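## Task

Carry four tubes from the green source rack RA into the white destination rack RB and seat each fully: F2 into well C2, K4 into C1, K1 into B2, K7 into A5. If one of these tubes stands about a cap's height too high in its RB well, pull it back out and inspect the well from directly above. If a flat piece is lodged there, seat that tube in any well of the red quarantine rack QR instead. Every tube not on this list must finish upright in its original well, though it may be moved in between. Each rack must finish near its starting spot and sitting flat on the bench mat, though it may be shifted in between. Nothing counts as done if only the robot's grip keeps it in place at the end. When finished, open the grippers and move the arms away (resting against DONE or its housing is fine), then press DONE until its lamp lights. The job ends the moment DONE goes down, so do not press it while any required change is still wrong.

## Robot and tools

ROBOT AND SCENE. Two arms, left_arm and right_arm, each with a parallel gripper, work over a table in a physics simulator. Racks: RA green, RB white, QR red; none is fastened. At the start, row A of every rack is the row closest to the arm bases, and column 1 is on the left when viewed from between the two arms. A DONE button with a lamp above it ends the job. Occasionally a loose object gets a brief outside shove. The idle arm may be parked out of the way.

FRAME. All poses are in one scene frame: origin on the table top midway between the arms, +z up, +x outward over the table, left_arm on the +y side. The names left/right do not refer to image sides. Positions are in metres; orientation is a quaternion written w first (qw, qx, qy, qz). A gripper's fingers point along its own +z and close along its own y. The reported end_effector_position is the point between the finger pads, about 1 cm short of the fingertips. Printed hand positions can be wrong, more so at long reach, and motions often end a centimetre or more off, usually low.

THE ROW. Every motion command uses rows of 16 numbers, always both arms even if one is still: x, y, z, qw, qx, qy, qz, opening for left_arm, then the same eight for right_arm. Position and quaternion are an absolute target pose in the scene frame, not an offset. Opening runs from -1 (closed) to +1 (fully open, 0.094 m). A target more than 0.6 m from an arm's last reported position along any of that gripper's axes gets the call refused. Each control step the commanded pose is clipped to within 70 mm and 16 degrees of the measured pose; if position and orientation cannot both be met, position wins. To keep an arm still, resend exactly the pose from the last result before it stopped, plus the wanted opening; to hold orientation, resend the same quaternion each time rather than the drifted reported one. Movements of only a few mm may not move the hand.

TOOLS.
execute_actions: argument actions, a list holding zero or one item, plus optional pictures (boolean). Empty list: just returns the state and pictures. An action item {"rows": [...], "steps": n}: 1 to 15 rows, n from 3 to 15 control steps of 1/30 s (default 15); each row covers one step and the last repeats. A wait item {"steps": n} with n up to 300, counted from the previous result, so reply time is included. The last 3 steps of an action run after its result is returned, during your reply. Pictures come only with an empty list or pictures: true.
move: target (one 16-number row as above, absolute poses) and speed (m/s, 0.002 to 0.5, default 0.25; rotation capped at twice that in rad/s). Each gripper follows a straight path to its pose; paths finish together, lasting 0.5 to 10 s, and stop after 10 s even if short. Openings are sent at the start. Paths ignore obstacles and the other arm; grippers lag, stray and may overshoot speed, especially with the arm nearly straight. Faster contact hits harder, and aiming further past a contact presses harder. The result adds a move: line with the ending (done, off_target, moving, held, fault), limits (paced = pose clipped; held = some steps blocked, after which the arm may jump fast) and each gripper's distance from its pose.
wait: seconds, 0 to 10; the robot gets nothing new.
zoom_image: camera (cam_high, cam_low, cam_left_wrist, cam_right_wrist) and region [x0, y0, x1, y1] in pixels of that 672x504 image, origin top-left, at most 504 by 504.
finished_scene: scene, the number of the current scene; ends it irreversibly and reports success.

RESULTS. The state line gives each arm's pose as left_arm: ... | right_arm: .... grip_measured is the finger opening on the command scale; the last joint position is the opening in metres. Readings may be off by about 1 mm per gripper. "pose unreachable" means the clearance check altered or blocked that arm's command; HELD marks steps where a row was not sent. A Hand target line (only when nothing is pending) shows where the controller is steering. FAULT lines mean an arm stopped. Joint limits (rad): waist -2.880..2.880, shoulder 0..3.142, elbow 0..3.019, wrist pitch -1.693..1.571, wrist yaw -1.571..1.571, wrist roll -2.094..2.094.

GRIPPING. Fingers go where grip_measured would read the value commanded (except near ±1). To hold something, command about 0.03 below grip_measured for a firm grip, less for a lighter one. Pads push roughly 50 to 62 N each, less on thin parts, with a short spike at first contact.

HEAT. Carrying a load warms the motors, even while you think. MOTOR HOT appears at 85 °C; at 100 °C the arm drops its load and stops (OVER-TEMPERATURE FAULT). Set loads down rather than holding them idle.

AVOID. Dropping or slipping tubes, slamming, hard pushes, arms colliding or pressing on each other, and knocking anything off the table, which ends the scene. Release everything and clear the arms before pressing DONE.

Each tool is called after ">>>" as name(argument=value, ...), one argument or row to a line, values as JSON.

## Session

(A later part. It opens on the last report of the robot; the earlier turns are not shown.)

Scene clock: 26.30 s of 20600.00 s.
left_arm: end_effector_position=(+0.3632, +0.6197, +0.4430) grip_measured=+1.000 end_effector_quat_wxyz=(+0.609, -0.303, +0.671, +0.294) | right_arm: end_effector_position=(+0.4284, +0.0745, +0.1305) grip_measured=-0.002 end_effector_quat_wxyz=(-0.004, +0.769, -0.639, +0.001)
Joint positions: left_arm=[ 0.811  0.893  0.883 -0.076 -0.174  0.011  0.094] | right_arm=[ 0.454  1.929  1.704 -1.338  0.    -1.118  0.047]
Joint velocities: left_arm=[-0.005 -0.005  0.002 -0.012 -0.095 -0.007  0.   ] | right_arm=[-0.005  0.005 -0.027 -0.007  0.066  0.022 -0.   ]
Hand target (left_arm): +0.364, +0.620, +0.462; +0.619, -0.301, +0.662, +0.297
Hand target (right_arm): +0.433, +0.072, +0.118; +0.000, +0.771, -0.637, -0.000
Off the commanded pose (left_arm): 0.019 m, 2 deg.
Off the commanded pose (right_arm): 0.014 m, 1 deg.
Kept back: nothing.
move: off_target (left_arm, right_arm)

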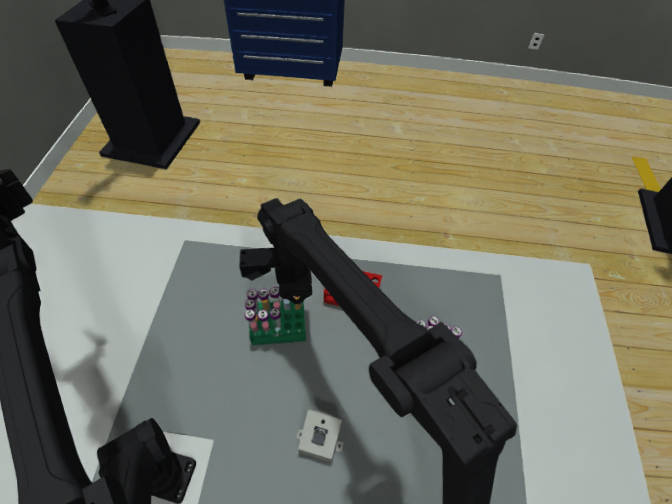

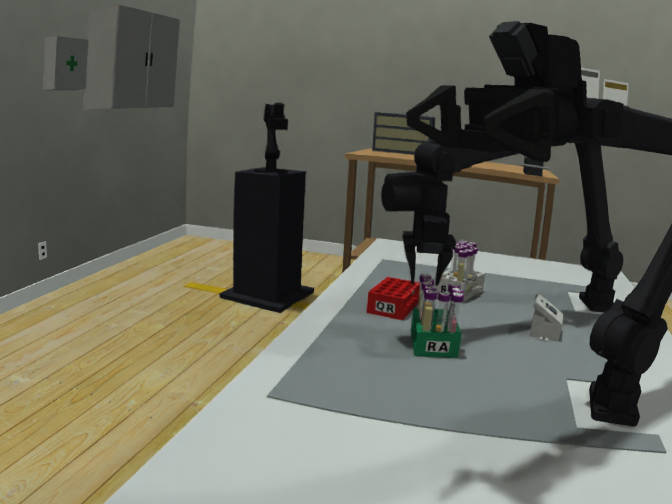

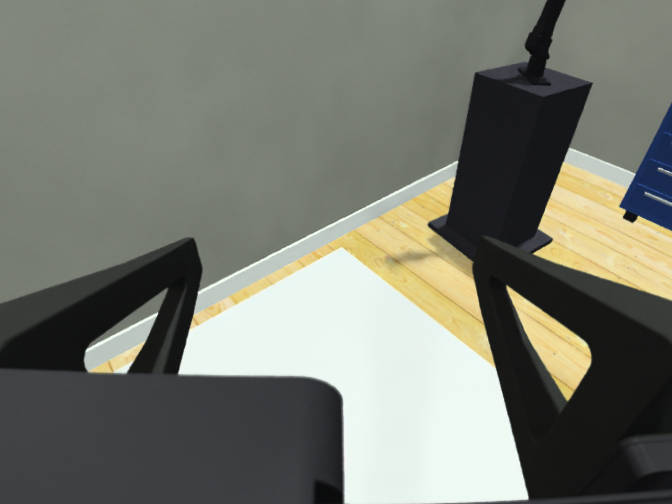

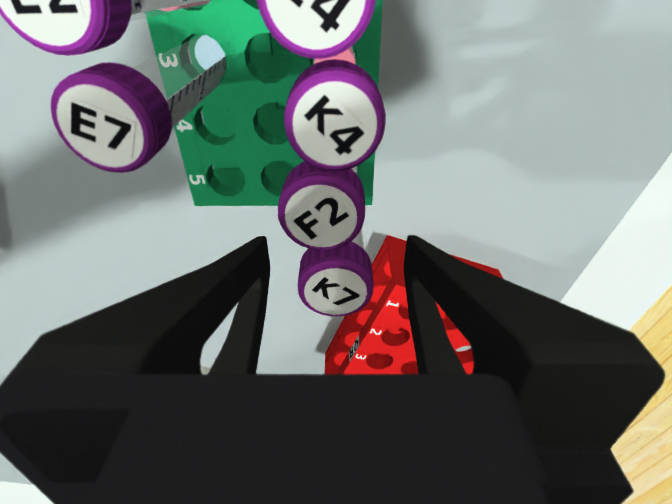

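>>> execute_actions(
  actions=[
    {"rows":[[0.364,0.62,0.462,0.619,-0.301,0.662,0.297,1,0.434,0.0665,0.128,0,-0.771,0.637,0,-0.35]],"steps":15},
  ],
  pictures=true,
)

Scene clock: 26.77 s of 20600.00 s.
left_arm: end_effector_position=(+0.3632, +0.6197, +0.4430) grip_measured=+1.000 end_effector_quat_wxyz=(+0.609, -0.303, +0.671, +0.294) | right_arm: end_effector_position=(+0.4319, +0.0697, +0.1305) grip_measured=-0.348 end_effector_quat_wxyz=(-0.004, +0.768, -0.640, +0.001)
Joint positions: left_arm=[ 0.811  0.893  0.883 -0.076 -0.174  0.011  0.094] | right_arm=[ 0.445  1.929  1.704 -1.338  0.    -1.126  0.031]
Joint velocities: left_arm=[-0.005 -0.005  0.007 -0.007  0.022  0.007  0.   ] | right_arm=[-0.005 -0.015 -0.012 -0.002  0.022 -0.037  0.   ]
Steps of this call (steps 1 to 2: nothing new was sent; steps 3 to 14: the first 12 steps of this action). Readings (end_effector_position):
3: left_arm (+0.3632, +0.6197, +0.4430) | right_arm (+0.4285, +0.0743, +0.1305)
4: left_arm (+0.3632, +0.6197, +0.4430) | right_arm (+0.4287, +0.0741, +0.1305)
6: left_arm (+0.3632, +0.6197, +0.4430) | right_arm (+0.4295, +0.0730, +0.1305)
10: left_arm (+0.3632, +0.6197, +0.4430) | right_arm (+0.4312, +0.0706, +0.1305)
14: the state above

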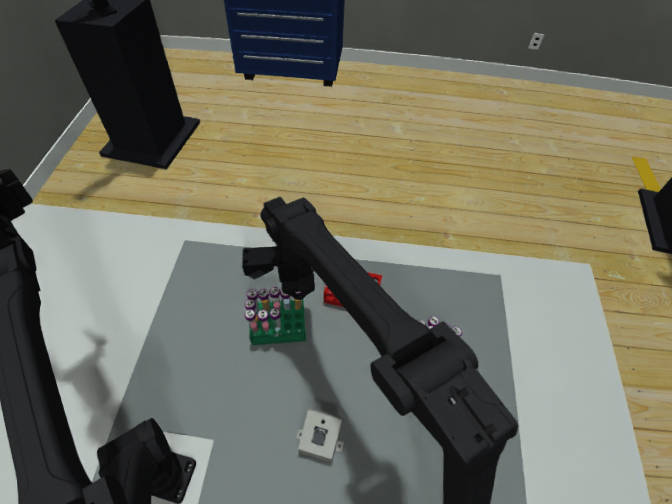

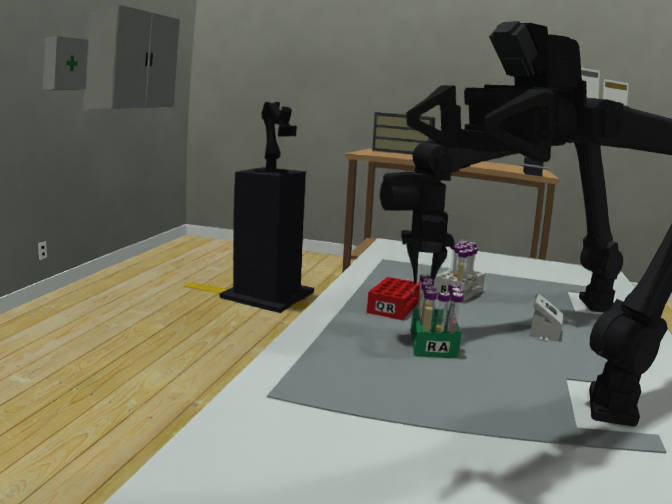

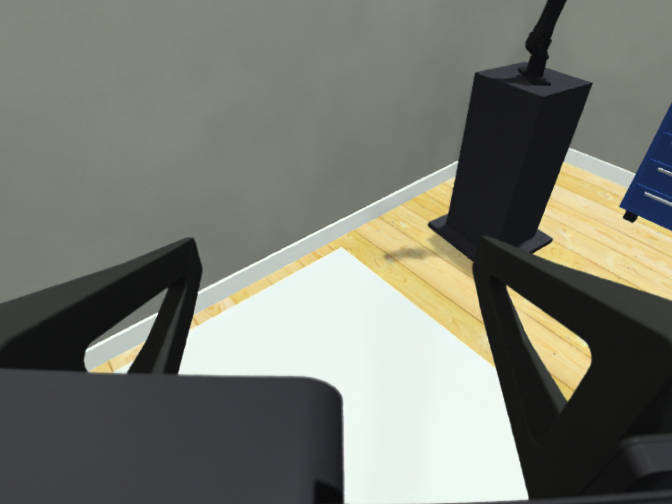

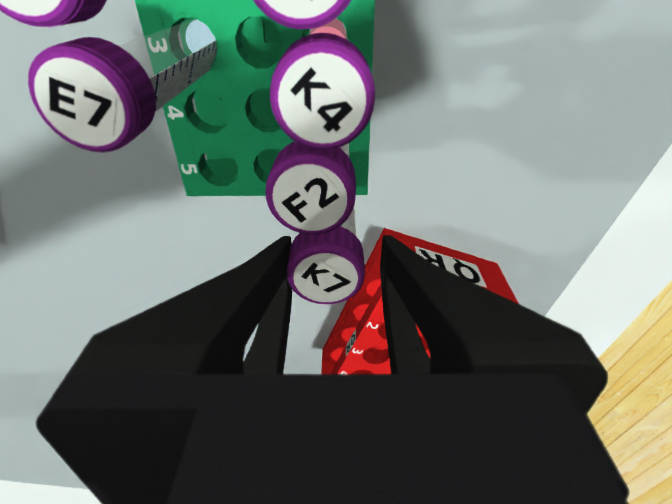

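>>> execute_actions(
  actions=[
    {"rows":[[0.364,0.62,0.462,0.619,-0.301,0.662,0.297,1,0.432,0.0697,0.14,0,-0.771,0.637,0,-0.42],[0.364,0.62,0.462,0.619,-0.301,0.662,0.297,1,0.432,0.0697,0.14,0,-0.771,0.637,0,-0.42],[0.364,0.62,0.462,0.619,-0.301,0.662,0.297,1,0.432,0.0697,0.14,0,-0.771,0.637,0,-0.42],[0.364,0.62,0.462,0.619,-0.301,0.662,0.297,1,0.432,0.0697,0.14,0,-0.771,0.637,0,-0.42],[0.364,0.62,0.462,0.619,-0.301,0.662,0.297,1,0.432,0.0697,0.14,0,-0.771,0.637,0,-0.575]],"steps":14},
  ],
)

>>> execute_actions(
  actions=[
    {"rows":[[0.364,0.62,0.462,0.619,-0.301,0.662,0.297,1,0.436,0.073,0.15,0.015,-0.771,0.637,-0.004,-0.575],[0.364,0.62,0.462,0.619,-0.301,0.662,0.297,1,0.44,0.077,0.158,0.029,-0.771,0.637,-0.007,-0.575],[0.364,0.62,0.462,0.619,-0.301,0.662,0.297,1,0.44,0.077,0.163,0.029,-0.771,0.637,-0.007,-0.575],[0.364,0.62,0.462,0.619,-0.301,0.662,0.297,1,0.44,0.077,0.168,0.029,-0.771,0.637,-0.007,-0.575],[0.364,0.62,0.462,0.619,-0.301,0.662,0.297,1,0.44,0.077,0.173,0.029,-0.771,0.637,-0.007,-0.575],[0.364,0.62,0.462,0.619,-0.301,0.662,0.297,1,0.44,0.077,0.178,0.029,-0.771,0.637,-0.007,-0.575],[0.364,0.62,0.462,0.619,-0.301,0.662,0.297,1,0.44,0.077,0.183,0.029,-0.771,0.637,-0.007,-0.575],[0.364,0.62,0.462,0.619,-0.301,0.662,0.297,1,0.44,0.077,0.188,0.029,-0.771,0.637,-0.007,-0.575],[0.364,0.62,0.462,0.619,-0.301,0.662,0.297,1,0.44,0.077,0.193,0.029,-0.771,0.637,-0.007,-0.575],[0.364,0.62,0.462,0.619,-0.301,0.662,0.297,1,0.44,0.077,0.198,0.029,-0.771,0.637,-0.007,-0.575],[0.364,0.62,0.462,0.619,-0.301,0.662,0.297,1,0.44,0.077,0.204,0.029,-0.771,0.637,-0.007,-0.575],[0.364,0.62,0.462,0.619,-0.301,0.662,0.297,1,0.44,0.077,0.21,0.029,-0.771,0.637,-0.007,-0.575],[0.364,0.62,0.462,0.619,-0.301,0.662,0.297,1,0.44,0.077,0.217,0.029,-0.771,0.637,-0.007,-0.575],[0.364,0.62,0.462,0.619,-0.301,0.662,0.297,1,0.44,0.077,0.225,0.029,-0.771,0.637,-0.007,-0.575],[0.364,0.62,0.462,0.619,-0.301,0.662,0.297,1,0.44,0.077,0.235,0.029,-0.771,0.637,-0.007,-0.575]]},
  ],
  pictures=true,
)

Scene clock: 27.53 s of 20600.00 s.
left_arm: end_effector_position=(+0.3632, +0.6197, +0.4430) grip_measured=+1.000 end_effector_quat_wxyz=(+0.609, -0.303, +0.671, +0.294) | right_arm: end_effector_position=(+0.4277, +0.0667, +0.1306) grip_measured=-0.549 end_effector_quat_wxyz=(+0.006, +0.769, -0.640, -0.001)
Joint positions: left_arm=[ 0.811  0.893  0.883 -0.076 -0.174  0.011  0.094] | right_arm=[ 0.445  1.929  1.704 -1.359  0.    -1.127  0.021]
Joint velocities: left_arm=[ 0.005 -0.005 -0.012  0.012  0.037 -0.066  0.   ] | right_arm=[-0.005 -0.005  0.017  0.012  0.051  0.022  0.   ]
Off your previous action's commanded pose (left_arm): 0.019 m, 2 deg at its last step (step 3 of this call).
Off your previous action's commanded pose (right_arm): 0.005 m, 1 deg at its last step (step 3 of this call).
Steps of this call (steps 1 to 3: the last 3 steps of your previous action; steps 4 to 12: nothing new was sent; steps 13 to 23: the first 11 steps of this action). Readings (end_effector_position):
13: left_arm (+0.3632, +0.6197, +0.4430) | right_arm (+0.4312, +0.0692, +0.1305)
14: left_arm (+0.3632, +0.6197, +0.4430) | right_arm (+0.4300, +0.0683, +0.1305)
16: left_arm (+0.3632, +0.6197, +0.4430) | right_arm (+0.4283, +0.0671, +0.1305)
20: left_arm (+0.3632, +0.6197, +0.4430) | right_arm (+0.4277, +0.0667, +0.1306)
23: the state above

Scene clock: 28.03 s of 20600.00 s.
left_arm: end_effector_position=(+0.3632, +0.6197, +0.4430) grip_measured=+1.000 end_effector_quat_wxyz=(+0.609, -0.303, +0.671, +0.294) | right_arm: end_effector_position=(+0.4270, +0.0662, +0.1506) grip_measured=-0.549 end_effector_quat_wxyz=(+0.013, +0.769, -0.640, -0.003)
Joint positions: left_arm=[ 0.811  0.893  0.883 -0.076 -0.174  0.011  0.094] | right_arm=[ 0.445  1.925  1.752 -1.425  0.    -1.127  0.021]
Joint velocities: left_arm=[-0.005 -0.005 -0.002  0.007  0.037 -0.022  0.   ] | right_arm=[-0.015 -0.054  0.315 -0.422  0.022 -0.022 -0.   ]
Off your previous action's commanded pose (left_arm): 0.019 m, 2 deg at its last step (step 3 of this call).
Off your previous action's commanded pose (right_arm): 0.011 m, 1 deg at its last step (step 3 of this call).
Steps of this call (steps 1 to 3: the last 3 steps of your previous action; steps 4 to 15: the first 12 steps of this action). Readings (end_effector_position):
4: left_arm (+0.3632, +0.6197, +0.4430) | right_arm (+0.4277, +0.0667, +0.1306)
5: left_arm (+0.3632, +0.6197, +0.4430) | right_arm (+0.4277, +0.0667, +0.1306)
7: left_arm (+0.3632, +0.6197, +0.4430) | right_arm (+0.4277, +0.0667, +0.1306)
11: left_arm (+0.3632, +0.6197, +0.4430) | right_arm (+0.4268, +0.0661, +0.1350)
15: the state above

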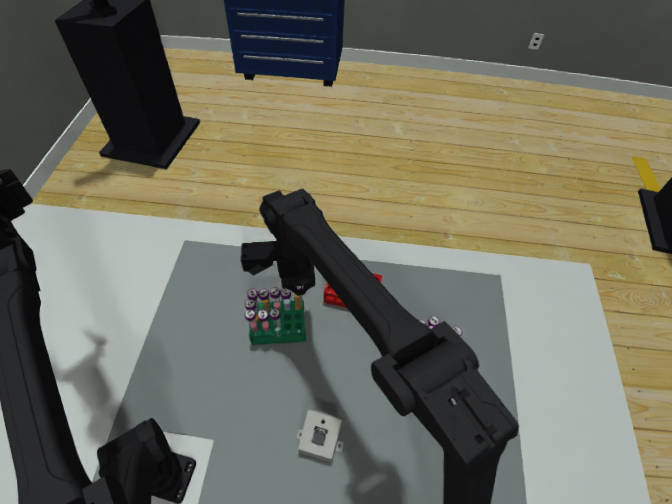

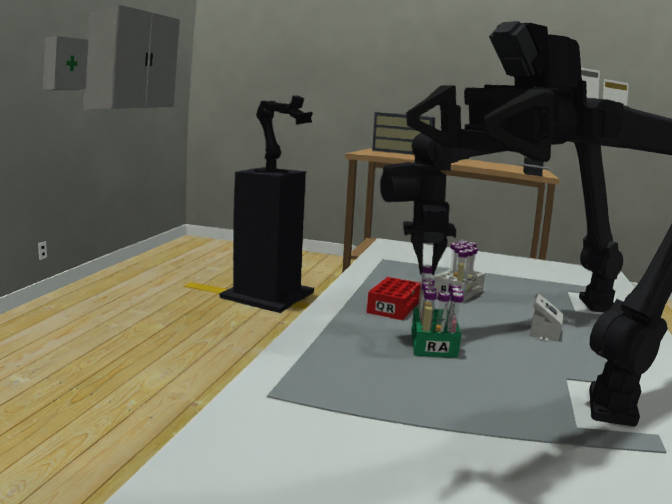

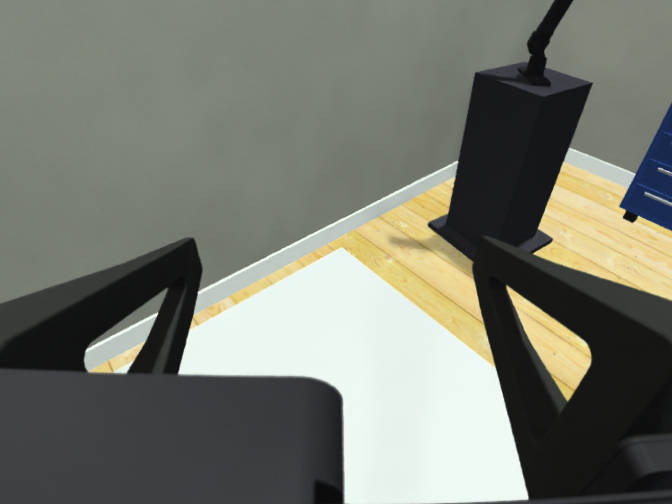

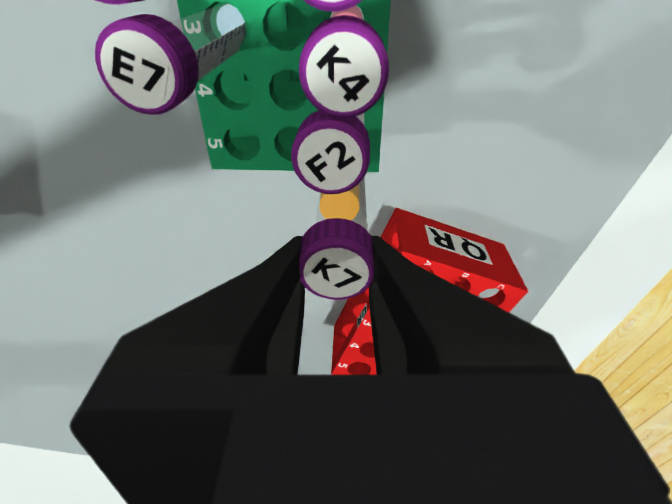

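>>> move(
  target=[0.364,0.62,0.462,0.619,-0.301,0.662,0.297,1,0.305,-0.23,0.27,0,-0.855,0.519,0,-0.575],
  speed=0.25,
)

>>> move(
  target=[0.364,0.62,0.462,0.619,-0.301,0.662,0.297,1,0.323,-0.254,0.19,0,-0.855,0.519,0,-0.575],
  speed=0.1,
)

Scene clock: 30.57 s of 20600.00 s.
left_arm: end_effector_position=(+0.3632, +0.6196, +0.4415) grip_measured=+1.000 end_effector_quat_wxyz=(+0.608, -0.303, +0.672, +0.294) | right_arm: end_effector_position=(+0.3028, -0.2286, +0.2675) grip_measured=-0.549 end_effector_quat_wxyz=(-0.002, +0.849, -0.528, +0.006)
Joint positions: left_arm=[ 0.811  0.893  0.881 -0.076 -0.174  0.011  0.094] | right_arm=[-0.041  1.257  1.261 -1.563  0.003 -1.888  0.021]
Joint velocities: left_arm=[-0.005  0.005 -0.007  0.007 -0.051  0.037  0.   ] | right_arm=[-0.015 -0.024 -0.002  0.007 -0.037 -0.066 -0.001]
Hand target (left_arm): +0.364, +0.620, +0.462; +0.619, -0.301, +0.662, +0.297
Hand target (right_arm): +0.298, -0.227, +0.267; +0.001, +0.855, -0.519, +0.001
Off your previous action's commanded pose (left_arm): 0.019 m, 2 deg at its last step (step 3 of this call).
Off your previous action's commanded pose (right_arm): 0.067 m, 5 deg at its last step (step 3 of this call); position clipped at that step.
Off the commanded pose (left_arm): 0.020 m, 2 deg.
Off the commanded pose (right_arm): 0.004 m, 1 deg.
Kept back: nothing.
move: off_target (left_arm)

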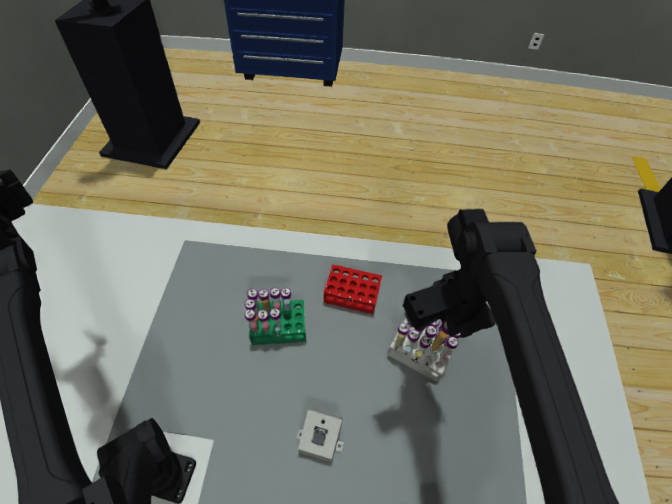

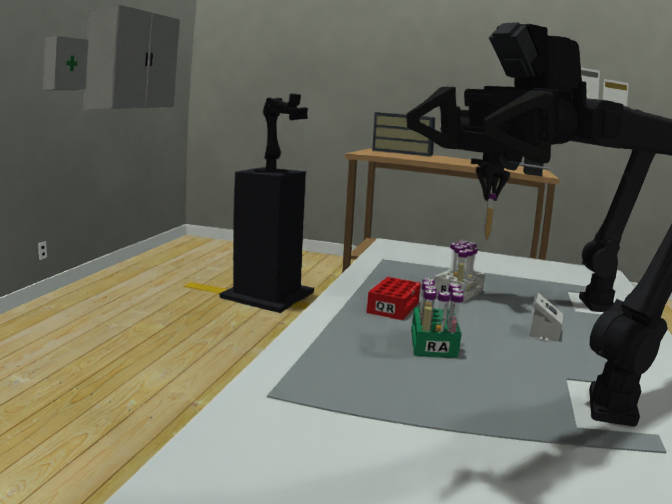

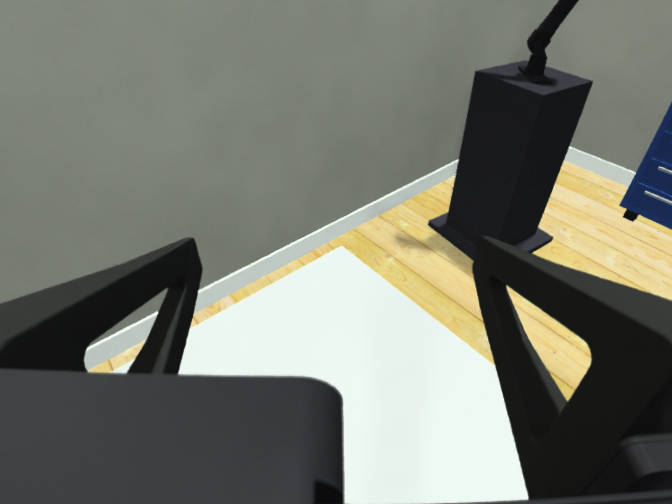

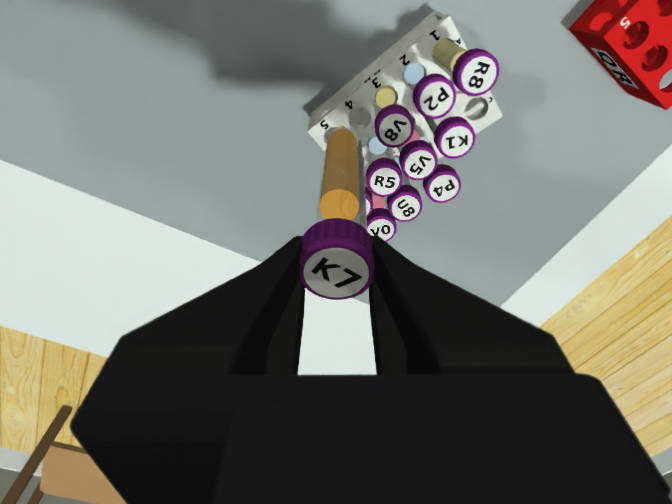

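Scene clock: 31.77 s of 20600.00 s.
left_arm: end_effector_position=(+0.3631, +0.6196, +0.4406) grip_measured=+1.000 end_effector_quat_wxyz=(+0.607, -0.303, +0.673, +0.294) | right_arm: end_effector_position=(+0.3197, -0.2524, +0.1942) grip_measured=-0.549 end_effector_quat_wxyz=(+0.002, +0.853, -0.523, +0.000)
Joint positions: left_arm=[ 0.811  0.893  0.879 -0.076 -0.174  0.011  0.094] | right_arm=[-0.111  1.323  1.127 -1.377  0.003 -1.971  0.021]
Joint velocities: left_arm=[-0.015 -0.015 -0.007 -0.012  0.007  0.007  0.   ] | right_arm=[-0.015  0.005  0.007 -0.012  0.037 -0.007  0.   ]
Hand target (left_arm): +0.364, +0.620, +0.462; +0.619, -0.301, +0.662, +0.297
Hand target (right_arm): +0.323, -0.254, +0.190; +0.000, +0.855, -0.519, +0.000
Off the commanded pose (left_arm): 0.021 m, 2 deg.
Off the commanded pose (right_arm): 0.006 m, 1 deg.
Kept back: nothing.
move: off_target (left_arm)

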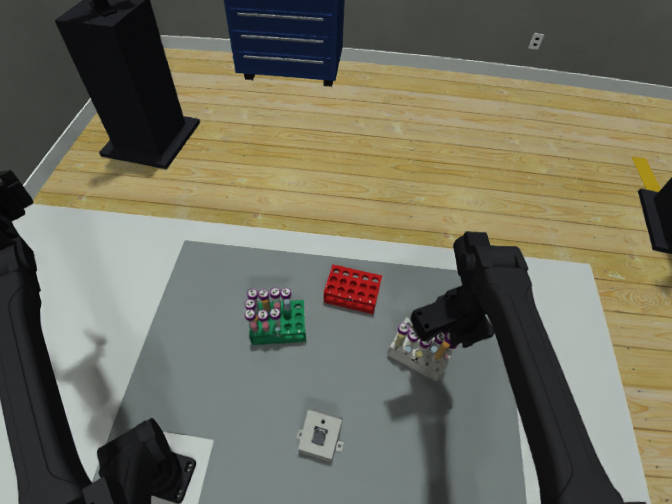

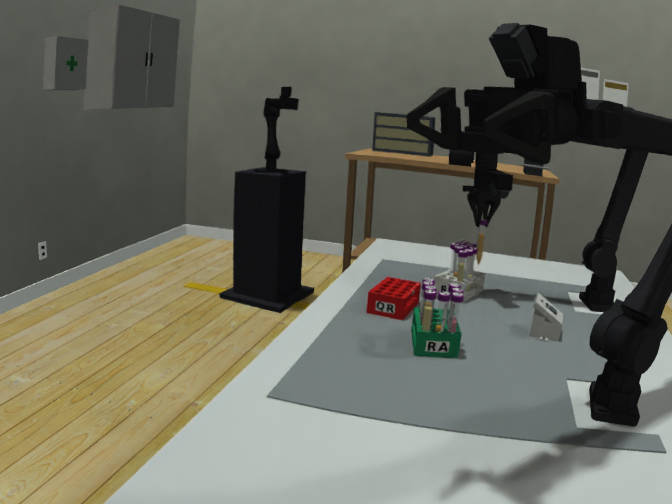

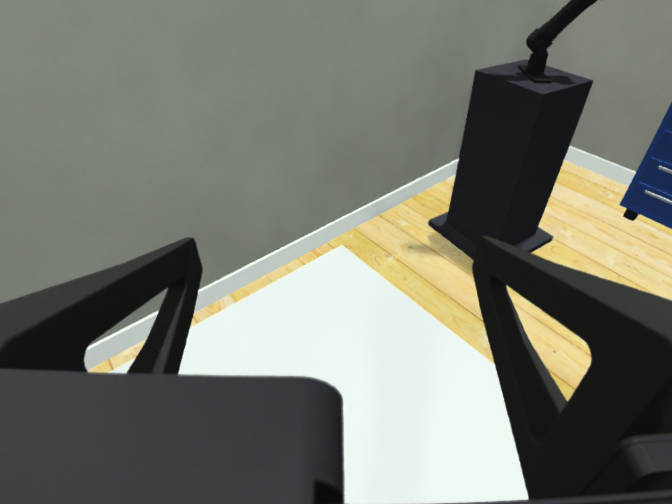

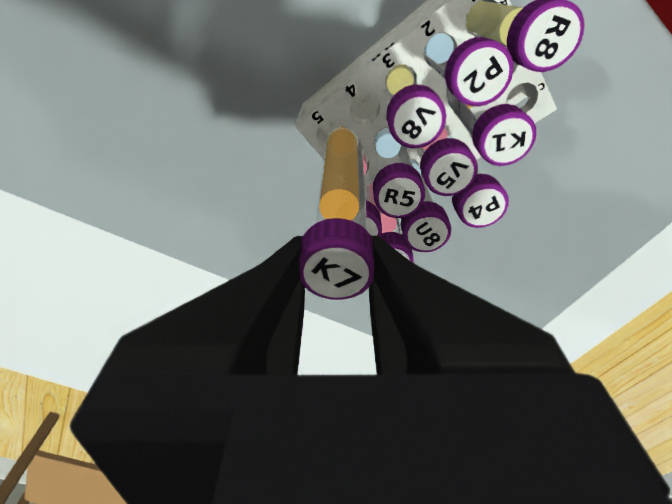

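>>> move(
  target=[0.364,0.62,0.462,0.619,-0.301,0.662,0.297,1,0.32,-0.264,0.18,0,-0.855,0.519,0,-0.575],
  speed=0.03,
)

>>> zoom_image(
  camera="cam_right_wrist",
  region=[256,40,436,220],
)

Scene clock: 32.97 s of 20600.00 s.
left_arm: end_effector_position=(+0.3631, +0.6196, +0.4406) grip_measured=+1.000 end_effector_quat_wxyz=(+0.607, -0.303, +0.673, +0.294) | right_arm: end_effector_position=(+0.3176, -0.2618, +0.1836) grip_measured=-0.549 end_effector_quat_wxyz=(+0.002, +0.853, -0.522, -0.000)
Joint positions: left_arm=[ 0.811  0.893  0.879 -0.076 -0.174  0.011  0.094] | right_arm=[-0.136  1.323  1.099 -1.35   0.003 -1.997  0.021]
Joint velocities: left_arm=[-0.005 -0.005 -0.007 -0.002  0.022 -0.037  0.   ] | right_arm=[-0.015 -0.024 -0.027  0.002 -0.066  0.081  0.001]
Hand target (left_arm): +0.364, +0.620, +0.462; +0.619, -0.301, +0.662, +0.297
Hand target (right_arm): +0.320, -0.264, +0.180; +0.000, +0.855, -0.519, +0.000
Off the commanded pose (left_arm): 0.021 m, 2 deg.
Off the commanded pose (right_arm): 0.005 m, 1 deg.
Kept back: nothing.
move: off_target (left_arm)

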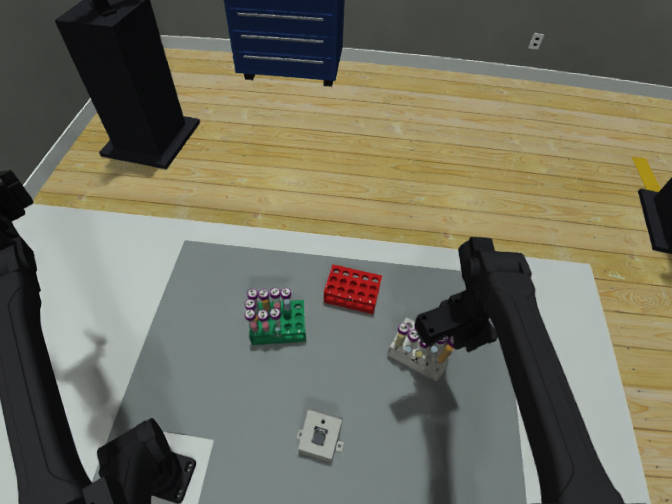

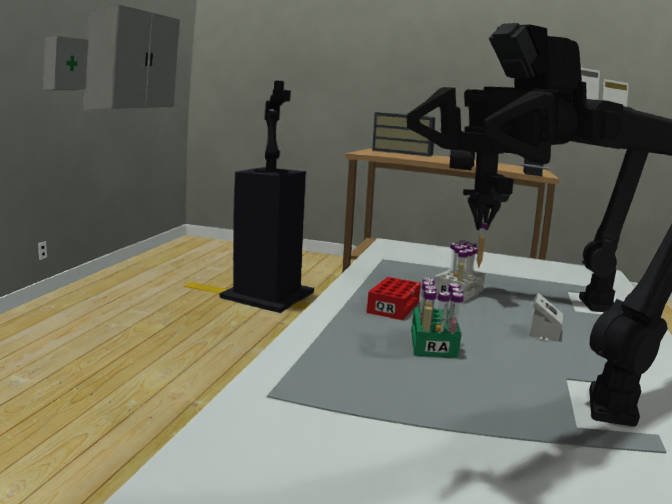

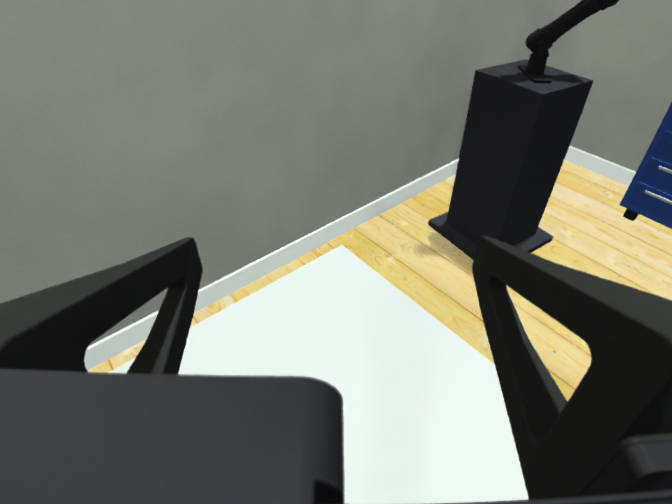

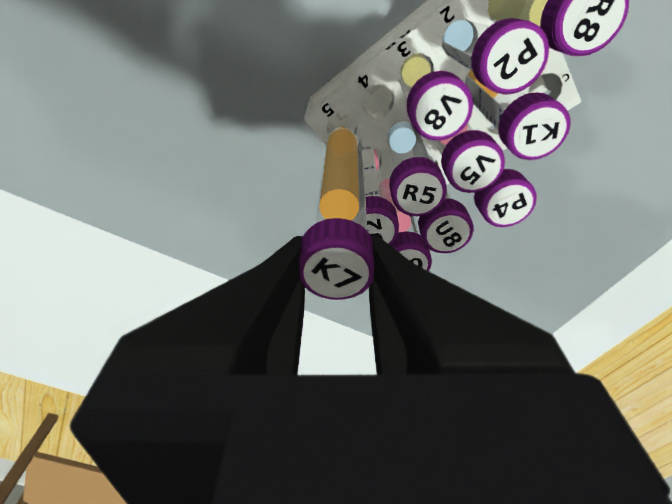

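Region (256, 40, 436, 220) of cam_right_wrist's 672x504 image, scaled by 2.800, with more detail than that image has.

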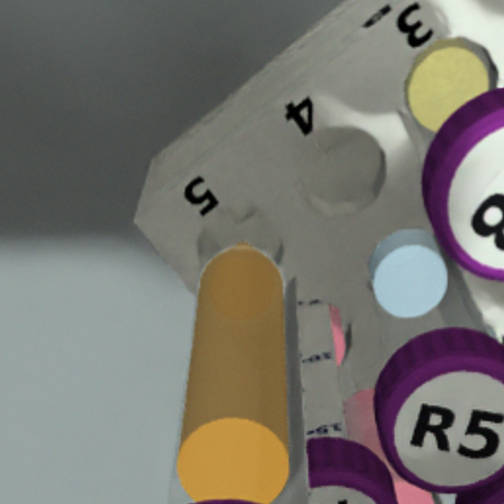

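>>> move(
  target=[0.364,0.62,0.462,0.619,-0.301,0.662,0.297,1,0.321,-0.262,0.153,0,-0.855,0.519,0,-0.575],
  speed=0.03,
)

>>> move(
  target=[0.364,0.62,0.462,0.619,-0.301,0.662,0.297,1,0.321,-0.253,0.124,0,-0.855,0.519,0,-0.575],
  speed=0.03,
)

Scene clock: 34.53 s of 20600.00 s.
left_arm: end_effector_position=(+0.3631, +0.6196, +0.4406) grip_measured=+1.000 end_effector_quat_wxyz=(+0.607, -0.303, +0.673, +0.294) | right_arm: end_effector_position=(+0.3187, -0.2617, +0.1593) grip_measured=-0.549 end_effector_quat_wxyz=(+0.000, +0.853, -0.522, +0.003)
Joint positions: left_arm=[ 0.811  0.893  0.879 -0.076 -0.174  0.011  0.094] | right_arm=[-0.136  1.338  1.047 -1.276  0.003 -1.998  0.021]
Joint velocities: left_arm=[-0.005  0.005 -0.002  0.012 -0.022  0.066  0.   ] | right_arm=[-0.005 -0.005 -0.017  0.017  0.051  0.022 -0.002]
Hand target (left_arm): +0.364, +0.620, +0.462; +0.619, -0.301, +0.662, +0.297
Hand target (right_arm): +0.321, -0.262, +0.153; +0.000, +0.855, -0.519, -0.000
Off the commanded pose (left_arm): 0.021 m, 2 deg.
Off the commanded pose (right_arm): 0.007 m, 0 deg.
Kept back: nothing.
move: off_target (left_arm)

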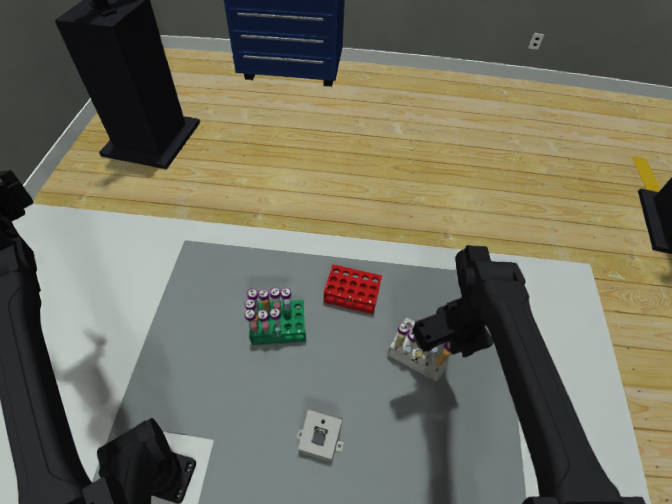

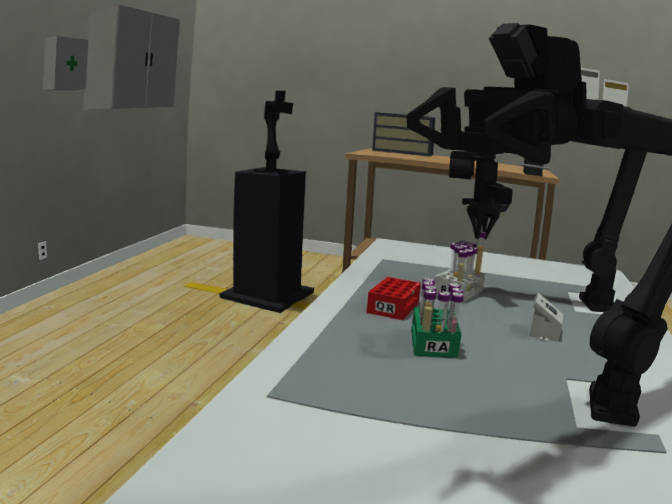

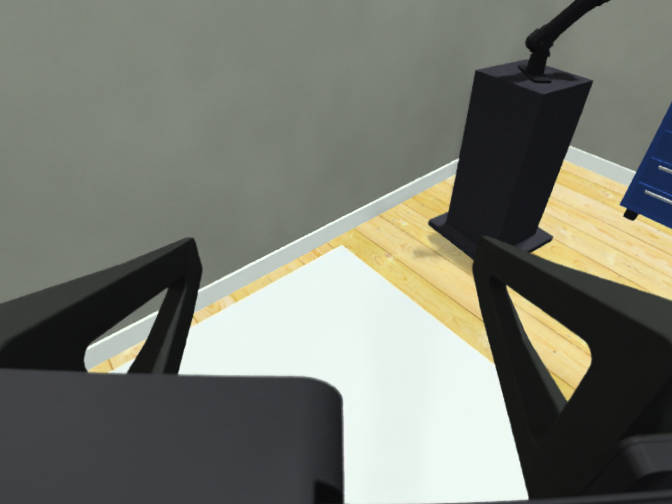

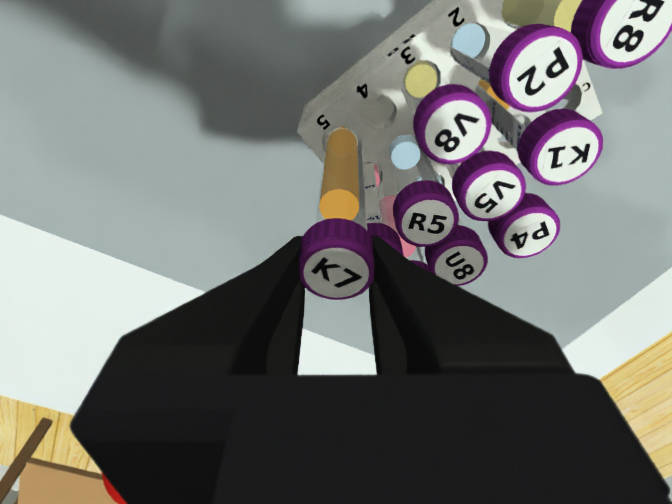

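Scene clock: 35.97 s of 20600.00 s.
left_arm: end_effector_position=(+0.3631, +0.6196, +0.4399) grip_measured=+1.000 end_effector_quat_wxyz=(+0.607, -0.303, +0.673, +0.294) | right_arm: end_effector_position=(+0.3189, -0.2611, +0.1422) grip_measured=-0.549 end_effector_quat_wxyz=(+0.000, +0.854, -0.520, +0.007)
Joint positions: left_arm=[ 0.811  0.893  0.878 -0.076 -0.174  0.011  0.094] | right_arm=[-0.133  1.349  1.01  -1.221  0.008 -1.998  0.021]
Joint velocities: left_arm=[-0.005 -0.015 -0.007 -0.012 -0.051 -0.022  0.   ] | right_arm=[-0.024 -0.015 -0.017 -0.012 -0.095  0.051  0.001]
Hand target (left_arm): +0.364, +0.620, +0.462; +0.619, -0.301, +0.662, +0.297
Hand target (right_arm): +0.321, -0.253, +0.125; +0.000, +0.855, -0.519, -0.000
Off the commanded pose (left_arm): 0.022 m, 2 deg.
Off the commanded pose (right_arm): 0.020 m, 1 deg.
Kept back: nothing.
move: off_target (left_arm, right_arm)

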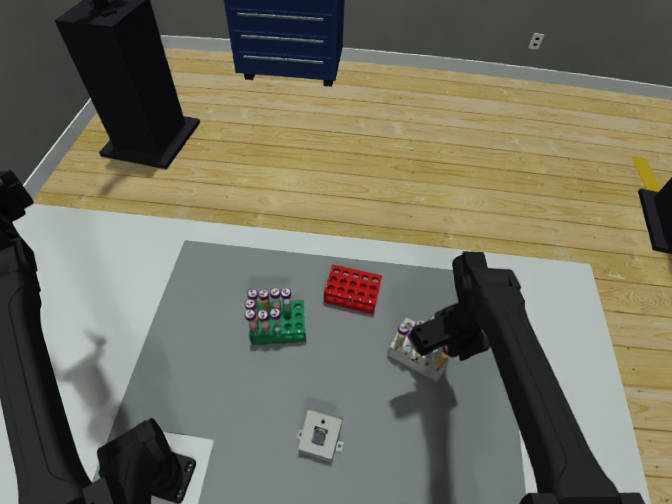

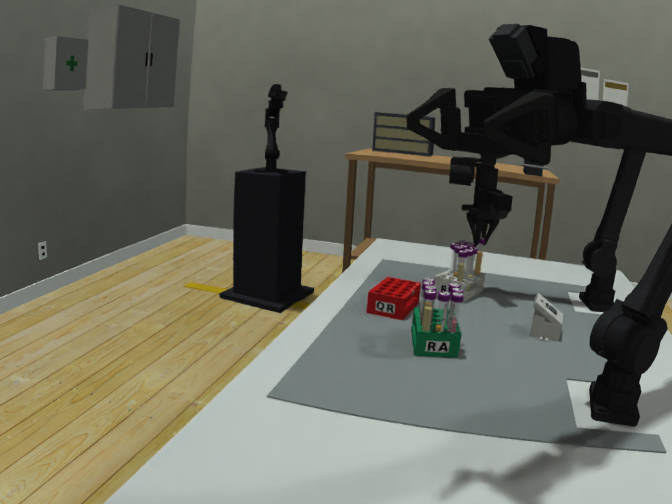

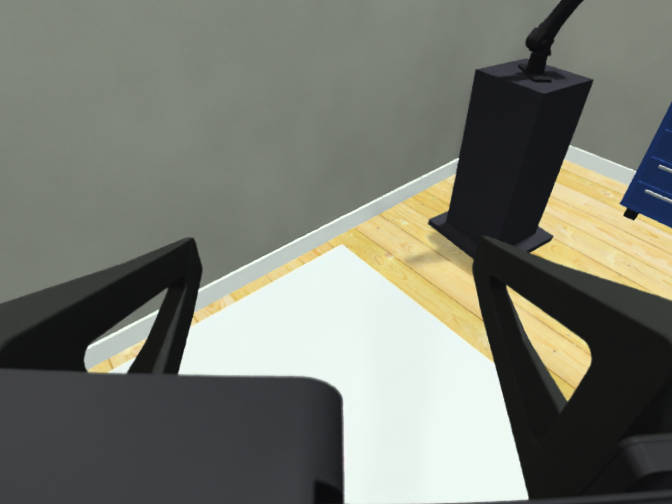

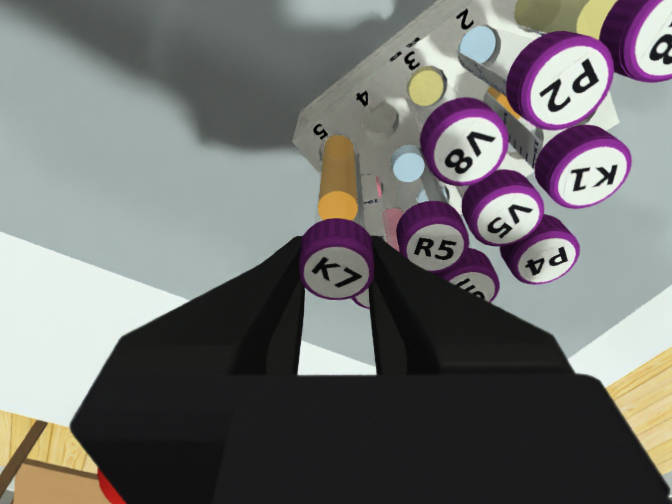

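Stopped: finger on neighbour cap or a block. Release and see.

>>> execute_actions(
  actions=[
    {"rows":[[0.364,0.62,0.462,0.619,-0.301,0.662,0.297,1,0.32,-0.258,0.143,0,-0.854,0.52,-0.007,-0.575],[0.364,0.62,0.462,0.619,-0.301,0.662,0.297,1,0.32,-0.258,0.143,0,-0.854,0.52,-0.007,-0.575],[0.364,0.62,0.462,0.619,-0.301,0.662,0.297,1,0.32,-0.258,0.143,0,-0.854,0.52,-0.007,-0.47]],"steps":15},
  ],
  pictures=true,
)

Scene clock: 36.50 s of 20600.00 s.
left_arm: end_effector_position=(+0.3631, +0.6196, +0.4399) grip_measured=+1.000 end_effector_quat_wxyz=(+0.607, -0.303, +0.673, +0.294) | right_arm: end_effector_position=(+0.3187, -0.2608, +0.1426) grip_measured=-0.472 end_effector_quat_wxyz=(+0.001, +0.855, -0.519, +0.008)
Joint positions: left_arm=[ 0.811  0.893  0.878 -0.076 -0.174  0.011  0.094] | right_arm=[-0.131  1.347  1.01  -1.222  0.01  -1.998  0.025]
Joint velocities: left_arm=[-0.024 -0.005  0.002 -0.012  0.037 -0.037  0.   ] | right_arm=[ 0.015  0.015 -0.032  0.002  0.022 -0.022 -0.001]
Steps of this call (steps 1 to 4: nothing new was sent; steps 5 to 16: the first 12 steps of this action). Readings (end_effector_position):
5: left_arm (+0.3631, +0.6196, +0.4399) | right_arm (+0.3189, -0.2615, +0.1425)
6: left_arm (+0.3631, +0.6196, +0.4399) | right_arm (+0.3188, -0.2616, +0.1426)
8: left_arm (+0.3631, +0.6196, +0.4399) | right_arm (+0.3187, -0.2612, +0.1426)
12: left_arm (+0.3631, +0.6196, +0.4399) | right_arm (+0.3187, -0.2608, +0.1426)
16: the state above

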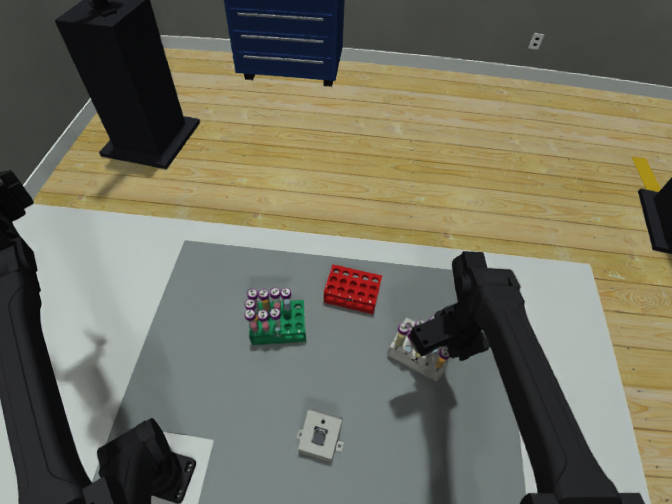

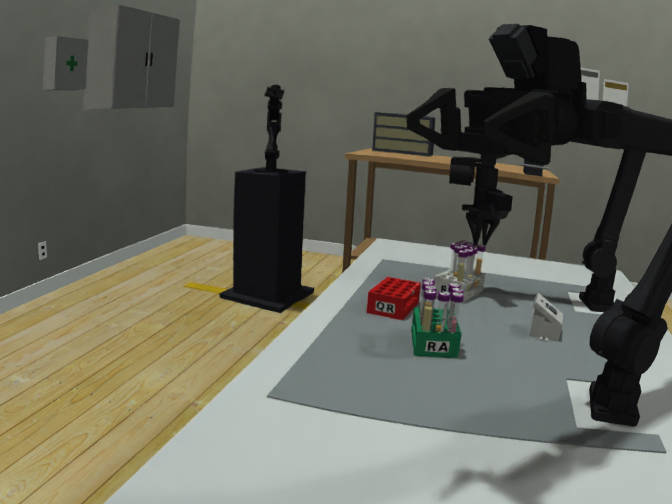

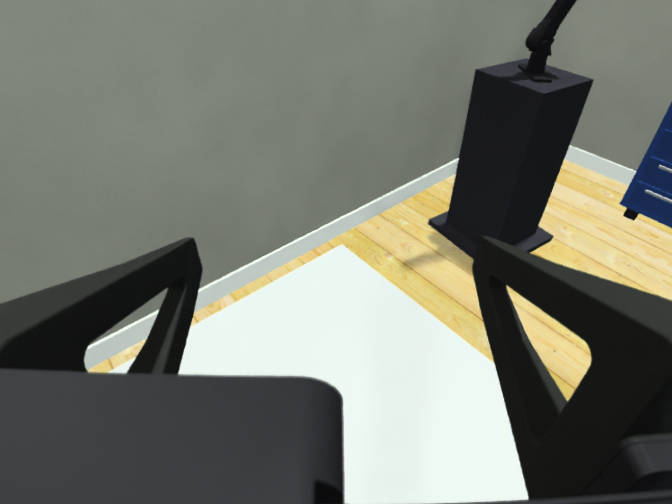

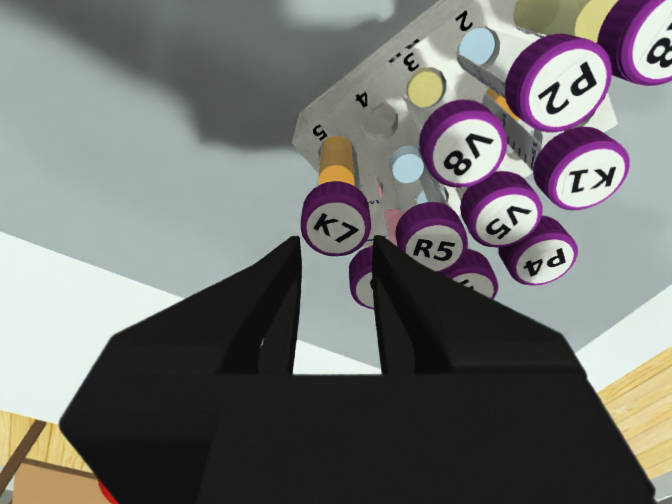

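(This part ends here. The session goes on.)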